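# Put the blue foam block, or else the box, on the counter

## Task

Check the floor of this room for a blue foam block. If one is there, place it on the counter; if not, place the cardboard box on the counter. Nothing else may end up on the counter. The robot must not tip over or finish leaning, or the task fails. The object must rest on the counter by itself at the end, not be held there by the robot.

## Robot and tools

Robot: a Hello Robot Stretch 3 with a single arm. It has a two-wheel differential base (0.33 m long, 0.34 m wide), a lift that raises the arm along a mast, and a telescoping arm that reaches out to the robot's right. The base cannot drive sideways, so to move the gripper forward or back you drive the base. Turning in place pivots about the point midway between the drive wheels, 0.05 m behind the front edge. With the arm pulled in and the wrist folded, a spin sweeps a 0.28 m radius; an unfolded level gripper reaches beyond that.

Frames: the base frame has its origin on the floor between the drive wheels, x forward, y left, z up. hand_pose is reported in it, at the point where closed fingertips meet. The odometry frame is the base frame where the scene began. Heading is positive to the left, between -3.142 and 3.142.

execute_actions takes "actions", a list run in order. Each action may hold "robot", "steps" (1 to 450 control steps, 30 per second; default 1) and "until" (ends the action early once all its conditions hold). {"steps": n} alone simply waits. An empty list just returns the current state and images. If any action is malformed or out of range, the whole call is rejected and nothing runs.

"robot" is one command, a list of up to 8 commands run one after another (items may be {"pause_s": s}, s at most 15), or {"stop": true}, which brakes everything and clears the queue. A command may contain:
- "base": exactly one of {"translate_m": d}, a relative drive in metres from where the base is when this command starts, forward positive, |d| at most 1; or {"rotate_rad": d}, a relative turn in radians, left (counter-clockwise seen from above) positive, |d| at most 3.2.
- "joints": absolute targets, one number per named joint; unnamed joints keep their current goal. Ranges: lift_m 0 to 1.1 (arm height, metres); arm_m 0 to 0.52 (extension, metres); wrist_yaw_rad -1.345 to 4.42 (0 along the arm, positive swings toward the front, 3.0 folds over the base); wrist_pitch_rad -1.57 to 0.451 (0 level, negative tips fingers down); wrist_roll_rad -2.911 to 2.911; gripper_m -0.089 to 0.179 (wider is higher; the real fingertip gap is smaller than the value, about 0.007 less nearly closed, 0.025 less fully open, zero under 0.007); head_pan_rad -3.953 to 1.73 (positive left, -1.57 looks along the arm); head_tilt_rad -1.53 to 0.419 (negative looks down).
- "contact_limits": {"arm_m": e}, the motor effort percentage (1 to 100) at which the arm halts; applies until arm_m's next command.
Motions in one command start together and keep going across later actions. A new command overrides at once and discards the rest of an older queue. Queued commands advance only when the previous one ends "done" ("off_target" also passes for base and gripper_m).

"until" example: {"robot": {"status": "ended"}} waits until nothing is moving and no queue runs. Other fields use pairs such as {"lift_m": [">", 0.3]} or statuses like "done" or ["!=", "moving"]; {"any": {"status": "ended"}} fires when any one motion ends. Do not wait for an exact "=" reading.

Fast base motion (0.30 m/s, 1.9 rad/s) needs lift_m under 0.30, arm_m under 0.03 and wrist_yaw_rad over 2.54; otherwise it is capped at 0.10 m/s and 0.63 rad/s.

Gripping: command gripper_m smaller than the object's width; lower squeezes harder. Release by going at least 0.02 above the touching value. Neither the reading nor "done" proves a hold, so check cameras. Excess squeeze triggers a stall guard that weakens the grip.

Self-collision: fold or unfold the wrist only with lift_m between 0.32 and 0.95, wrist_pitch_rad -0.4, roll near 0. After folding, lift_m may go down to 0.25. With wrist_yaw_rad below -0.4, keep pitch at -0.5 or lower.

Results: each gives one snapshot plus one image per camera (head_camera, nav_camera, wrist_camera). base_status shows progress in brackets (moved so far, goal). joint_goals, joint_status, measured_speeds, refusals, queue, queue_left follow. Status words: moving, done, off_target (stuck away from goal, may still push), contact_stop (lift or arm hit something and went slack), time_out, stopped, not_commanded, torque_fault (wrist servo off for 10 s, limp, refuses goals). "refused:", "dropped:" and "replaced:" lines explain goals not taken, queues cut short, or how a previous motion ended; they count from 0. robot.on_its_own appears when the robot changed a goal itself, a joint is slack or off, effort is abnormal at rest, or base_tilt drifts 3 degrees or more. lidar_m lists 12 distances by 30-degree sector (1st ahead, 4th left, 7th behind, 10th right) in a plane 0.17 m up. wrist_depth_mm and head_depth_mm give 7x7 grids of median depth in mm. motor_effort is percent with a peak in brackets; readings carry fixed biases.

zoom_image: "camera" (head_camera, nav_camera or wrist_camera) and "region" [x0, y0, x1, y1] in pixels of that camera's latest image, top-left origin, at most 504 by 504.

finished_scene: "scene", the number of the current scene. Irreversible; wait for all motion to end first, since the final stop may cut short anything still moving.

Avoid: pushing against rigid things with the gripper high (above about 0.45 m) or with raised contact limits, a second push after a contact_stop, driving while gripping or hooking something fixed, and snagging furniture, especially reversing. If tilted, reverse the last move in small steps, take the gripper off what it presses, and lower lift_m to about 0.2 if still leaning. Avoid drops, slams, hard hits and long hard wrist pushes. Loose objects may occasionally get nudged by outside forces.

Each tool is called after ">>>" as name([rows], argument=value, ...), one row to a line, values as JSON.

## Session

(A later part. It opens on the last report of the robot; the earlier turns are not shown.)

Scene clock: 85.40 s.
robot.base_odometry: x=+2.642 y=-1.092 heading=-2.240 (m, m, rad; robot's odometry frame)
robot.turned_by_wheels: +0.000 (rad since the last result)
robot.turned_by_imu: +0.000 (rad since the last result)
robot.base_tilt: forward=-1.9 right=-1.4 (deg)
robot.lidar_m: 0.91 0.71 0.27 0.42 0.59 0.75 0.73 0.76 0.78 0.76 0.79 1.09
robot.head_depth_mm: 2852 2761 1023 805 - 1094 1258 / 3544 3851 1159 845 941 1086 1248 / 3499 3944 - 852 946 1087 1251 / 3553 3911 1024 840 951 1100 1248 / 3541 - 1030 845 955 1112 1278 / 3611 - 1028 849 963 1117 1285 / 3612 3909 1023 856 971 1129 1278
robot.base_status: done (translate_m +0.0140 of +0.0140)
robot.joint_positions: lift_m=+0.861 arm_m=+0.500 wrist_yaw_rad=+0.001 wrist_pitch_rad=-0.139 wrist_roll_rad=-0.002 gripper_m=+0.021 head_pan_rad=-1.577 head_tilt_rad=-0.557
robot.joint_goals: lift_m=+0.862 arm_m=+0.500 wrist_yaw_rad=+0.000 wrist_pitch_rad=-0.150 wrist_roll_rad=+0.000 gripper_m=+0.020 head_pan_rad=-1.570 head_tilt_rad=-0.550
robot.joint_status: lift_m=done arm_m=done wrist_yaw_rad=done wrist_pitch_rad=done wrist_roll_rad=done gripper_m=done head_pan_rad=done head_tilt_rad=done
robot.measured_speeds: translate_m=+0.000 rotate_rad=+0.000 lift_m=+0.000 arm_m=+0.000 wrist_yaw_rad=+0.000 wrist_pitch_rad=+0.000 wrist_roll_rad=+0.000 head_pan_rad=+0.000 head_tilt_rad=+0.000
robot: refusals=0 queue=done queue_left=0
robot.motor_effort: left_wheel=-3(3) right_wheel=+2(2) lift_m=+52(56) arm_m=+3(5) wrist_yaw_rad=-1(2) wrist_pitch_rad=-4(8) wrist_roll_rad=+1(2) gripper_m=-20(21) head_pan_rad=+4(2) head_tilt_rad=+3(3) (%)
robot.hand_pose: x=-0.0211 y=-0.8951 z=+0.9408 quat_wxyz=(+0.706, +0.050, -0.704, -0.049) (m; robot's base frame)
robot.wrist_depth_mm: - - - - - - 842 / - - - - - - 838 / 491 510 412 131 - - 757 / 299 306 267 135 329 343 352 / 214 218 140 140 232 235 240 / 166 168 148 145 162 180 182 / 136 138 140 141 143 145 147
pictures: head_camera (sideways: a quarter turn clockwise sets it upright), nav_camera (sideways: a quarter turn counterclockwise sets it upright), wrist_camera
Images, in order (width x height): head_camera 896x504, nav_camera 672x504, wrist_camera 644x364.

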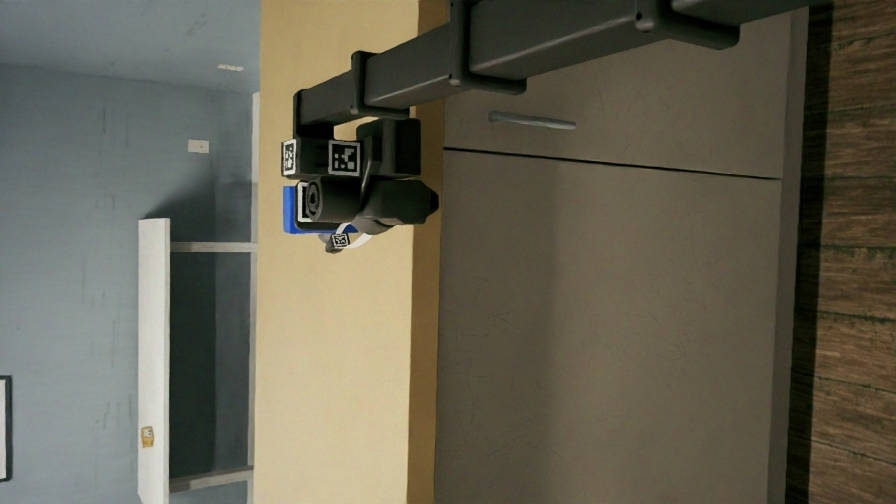

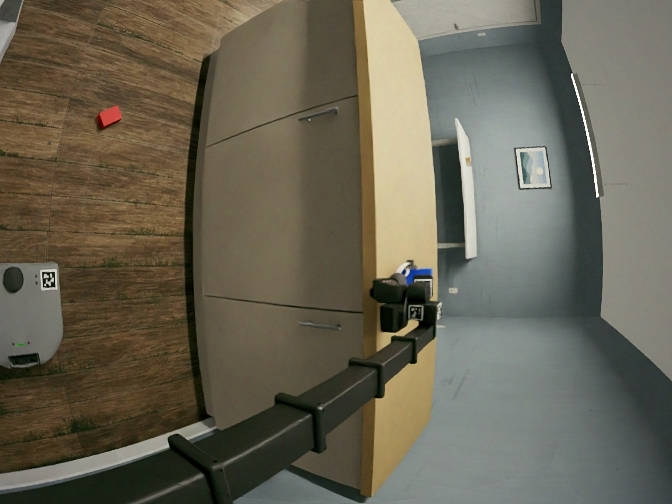

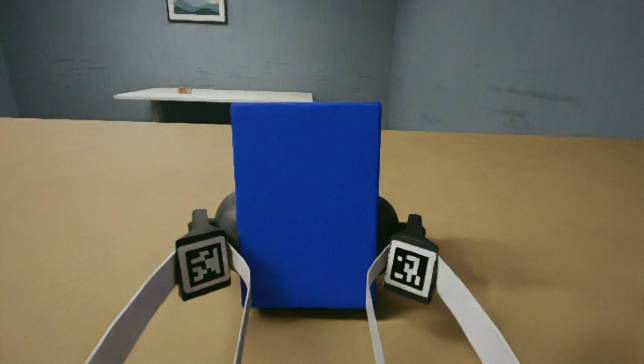

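Touching.

>>> execute_actions([
  {"robot":[{"joints":{"gripper_m":0.13}},{"joints":{"arm_m":0.36,"lift_m":0.875}}],"steps":450,"until":{"robot":{"status":"ended"}}},
])

Scene clock: 89.27 s.
robot.base_odometry: x=+2.642 y=-1.092 heading=-2.240 (m, m, rad; robot's odometry frame)
robot.turned_by_wheels: +0.000 (rad since the last result)
robot.turned_by_imu: -0.001 (rad since the last result)
robot.base_tilt: forward=-1.9 right=-1.4 (deg)
robot.lidar_m: 0.91 0.71 0.27 0.42 0.59 0.75 0.73 0.76 0.78 0.76 0.79 1.09
robot.head_depth_mm: 2843 2801 1026 - - 1082 1253 / 3554 3907 1091 - 938 1081 1248 / 3553 3910 1126 - 943 1091 1250 / 3589 3887 1028 843 950 1101 1248 / 3582 - 1027 846 958 1115 1283 / 3666 - 1025 851 965 1119 1276 / 3575 3844 1026 855 975 1125 1283
robot.base_status: done (translate_m +0.0140 of +0.0140)
robot.joint_positions: lift_m=+0.874 arm_m=+0.360 wrist_yaw_rad=+0.001 wrist_pitch_rad=-0.166 wrist_roll_rad=-0.002 gripper_m=+0.130 head_pan_rad=-1.577 head_tilt_rad=-0.557
robot.joint_goals: lift_m=+0.875 arm_m=+0.360 wrist_yaw_rad=+0.000 wrist_pitch_rad=-0.150 wrist_roll_rad=+0.000 gripper_m=+0.130 head_pan_rad=-1.570 head_tilt_rad=-0.550
robot.joint_status: lift_m=done arm_m=done wrist_yaw_rad=done wrist_pitch_rad=done wrist_roll_rad=done gripper_m=done head_pan_rad=done head_tilt_rad=done
robot.measured_speeds: translate_m=+0.000 rotate_rad=+0.000 lift_m=+0.000 arm_m=+0.000 wrist_yaw_rad=+0.000 wrist_pitch_rad=+0.000 wrist_roll_rad=+0.000 head_pan_rad=+0.000 head_tilt_rad=+0.000
robot: refusals=0 queue=done queue_left=0
robot.motor_effort: left_wheel=-3(2) right_wheel=+2(2) lift_m=+53(54) arm_m=-6(6) wrist_yaw_rad=-2(2) wrist_pitch_rad=+6(6) wrist_roll_rad=+1(1) gripper_m=+0(95) head_pan_rad=+4(2) head_tilt_rad=+4(4) (%)
robot.hand_pose: x=-0.0211 y=-0.7540 z=+0.9469 quat_wxyz=(+0.706, +0.060, -0.704, -0.059) (m; robot's base frame)
robot.wrist_depth_mm: - - - - - - 832 / - - - - - - 823 / 473 494 513 267 564 589 624 / 302 312 314 283 336 344 356 / 222 245 229 234 238 258 249 / 183 164 180 183 185 194 191 / 166 164 164 165 166 167 168
pictures: head_camera (sideways: a quarter turn clockwise sets it upright), nav_camera (sideways: a quarter turn counterclockwise sets it upright), wrist_camera
Images, in order (width x height): head_camera 896x504, nav_camera 672x504, wrist_camera 644x364.

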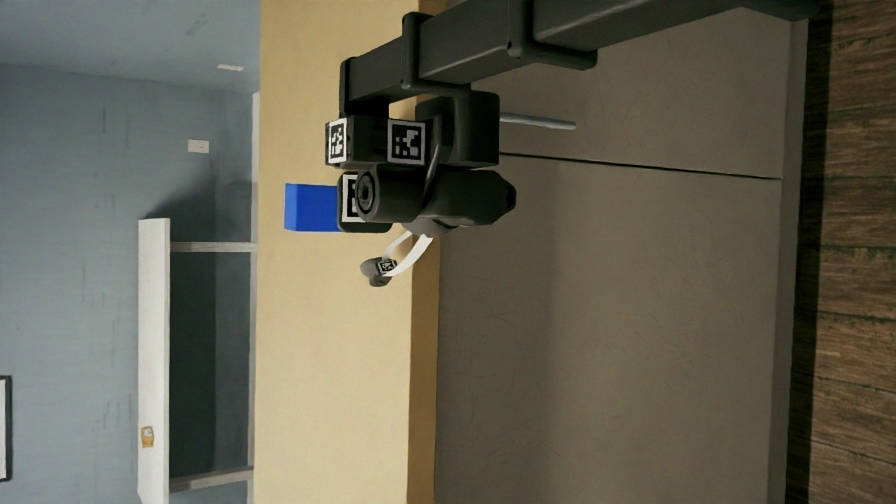

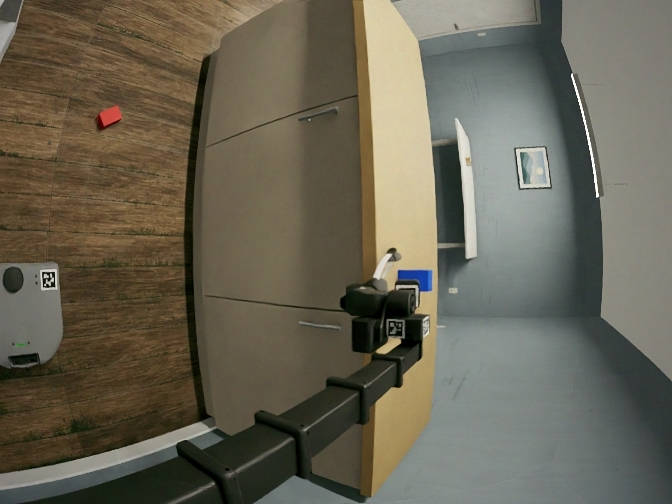

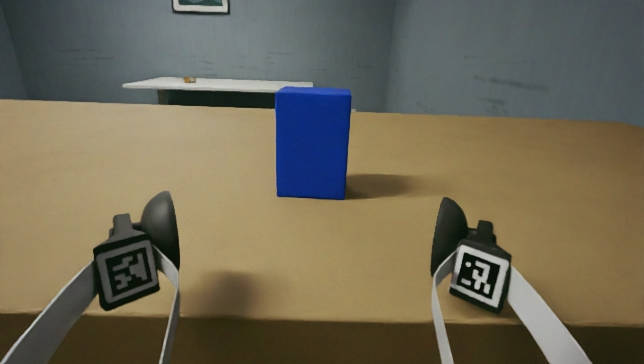

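>>> finished_scene(scene=1)

The scene is finished: the task was done.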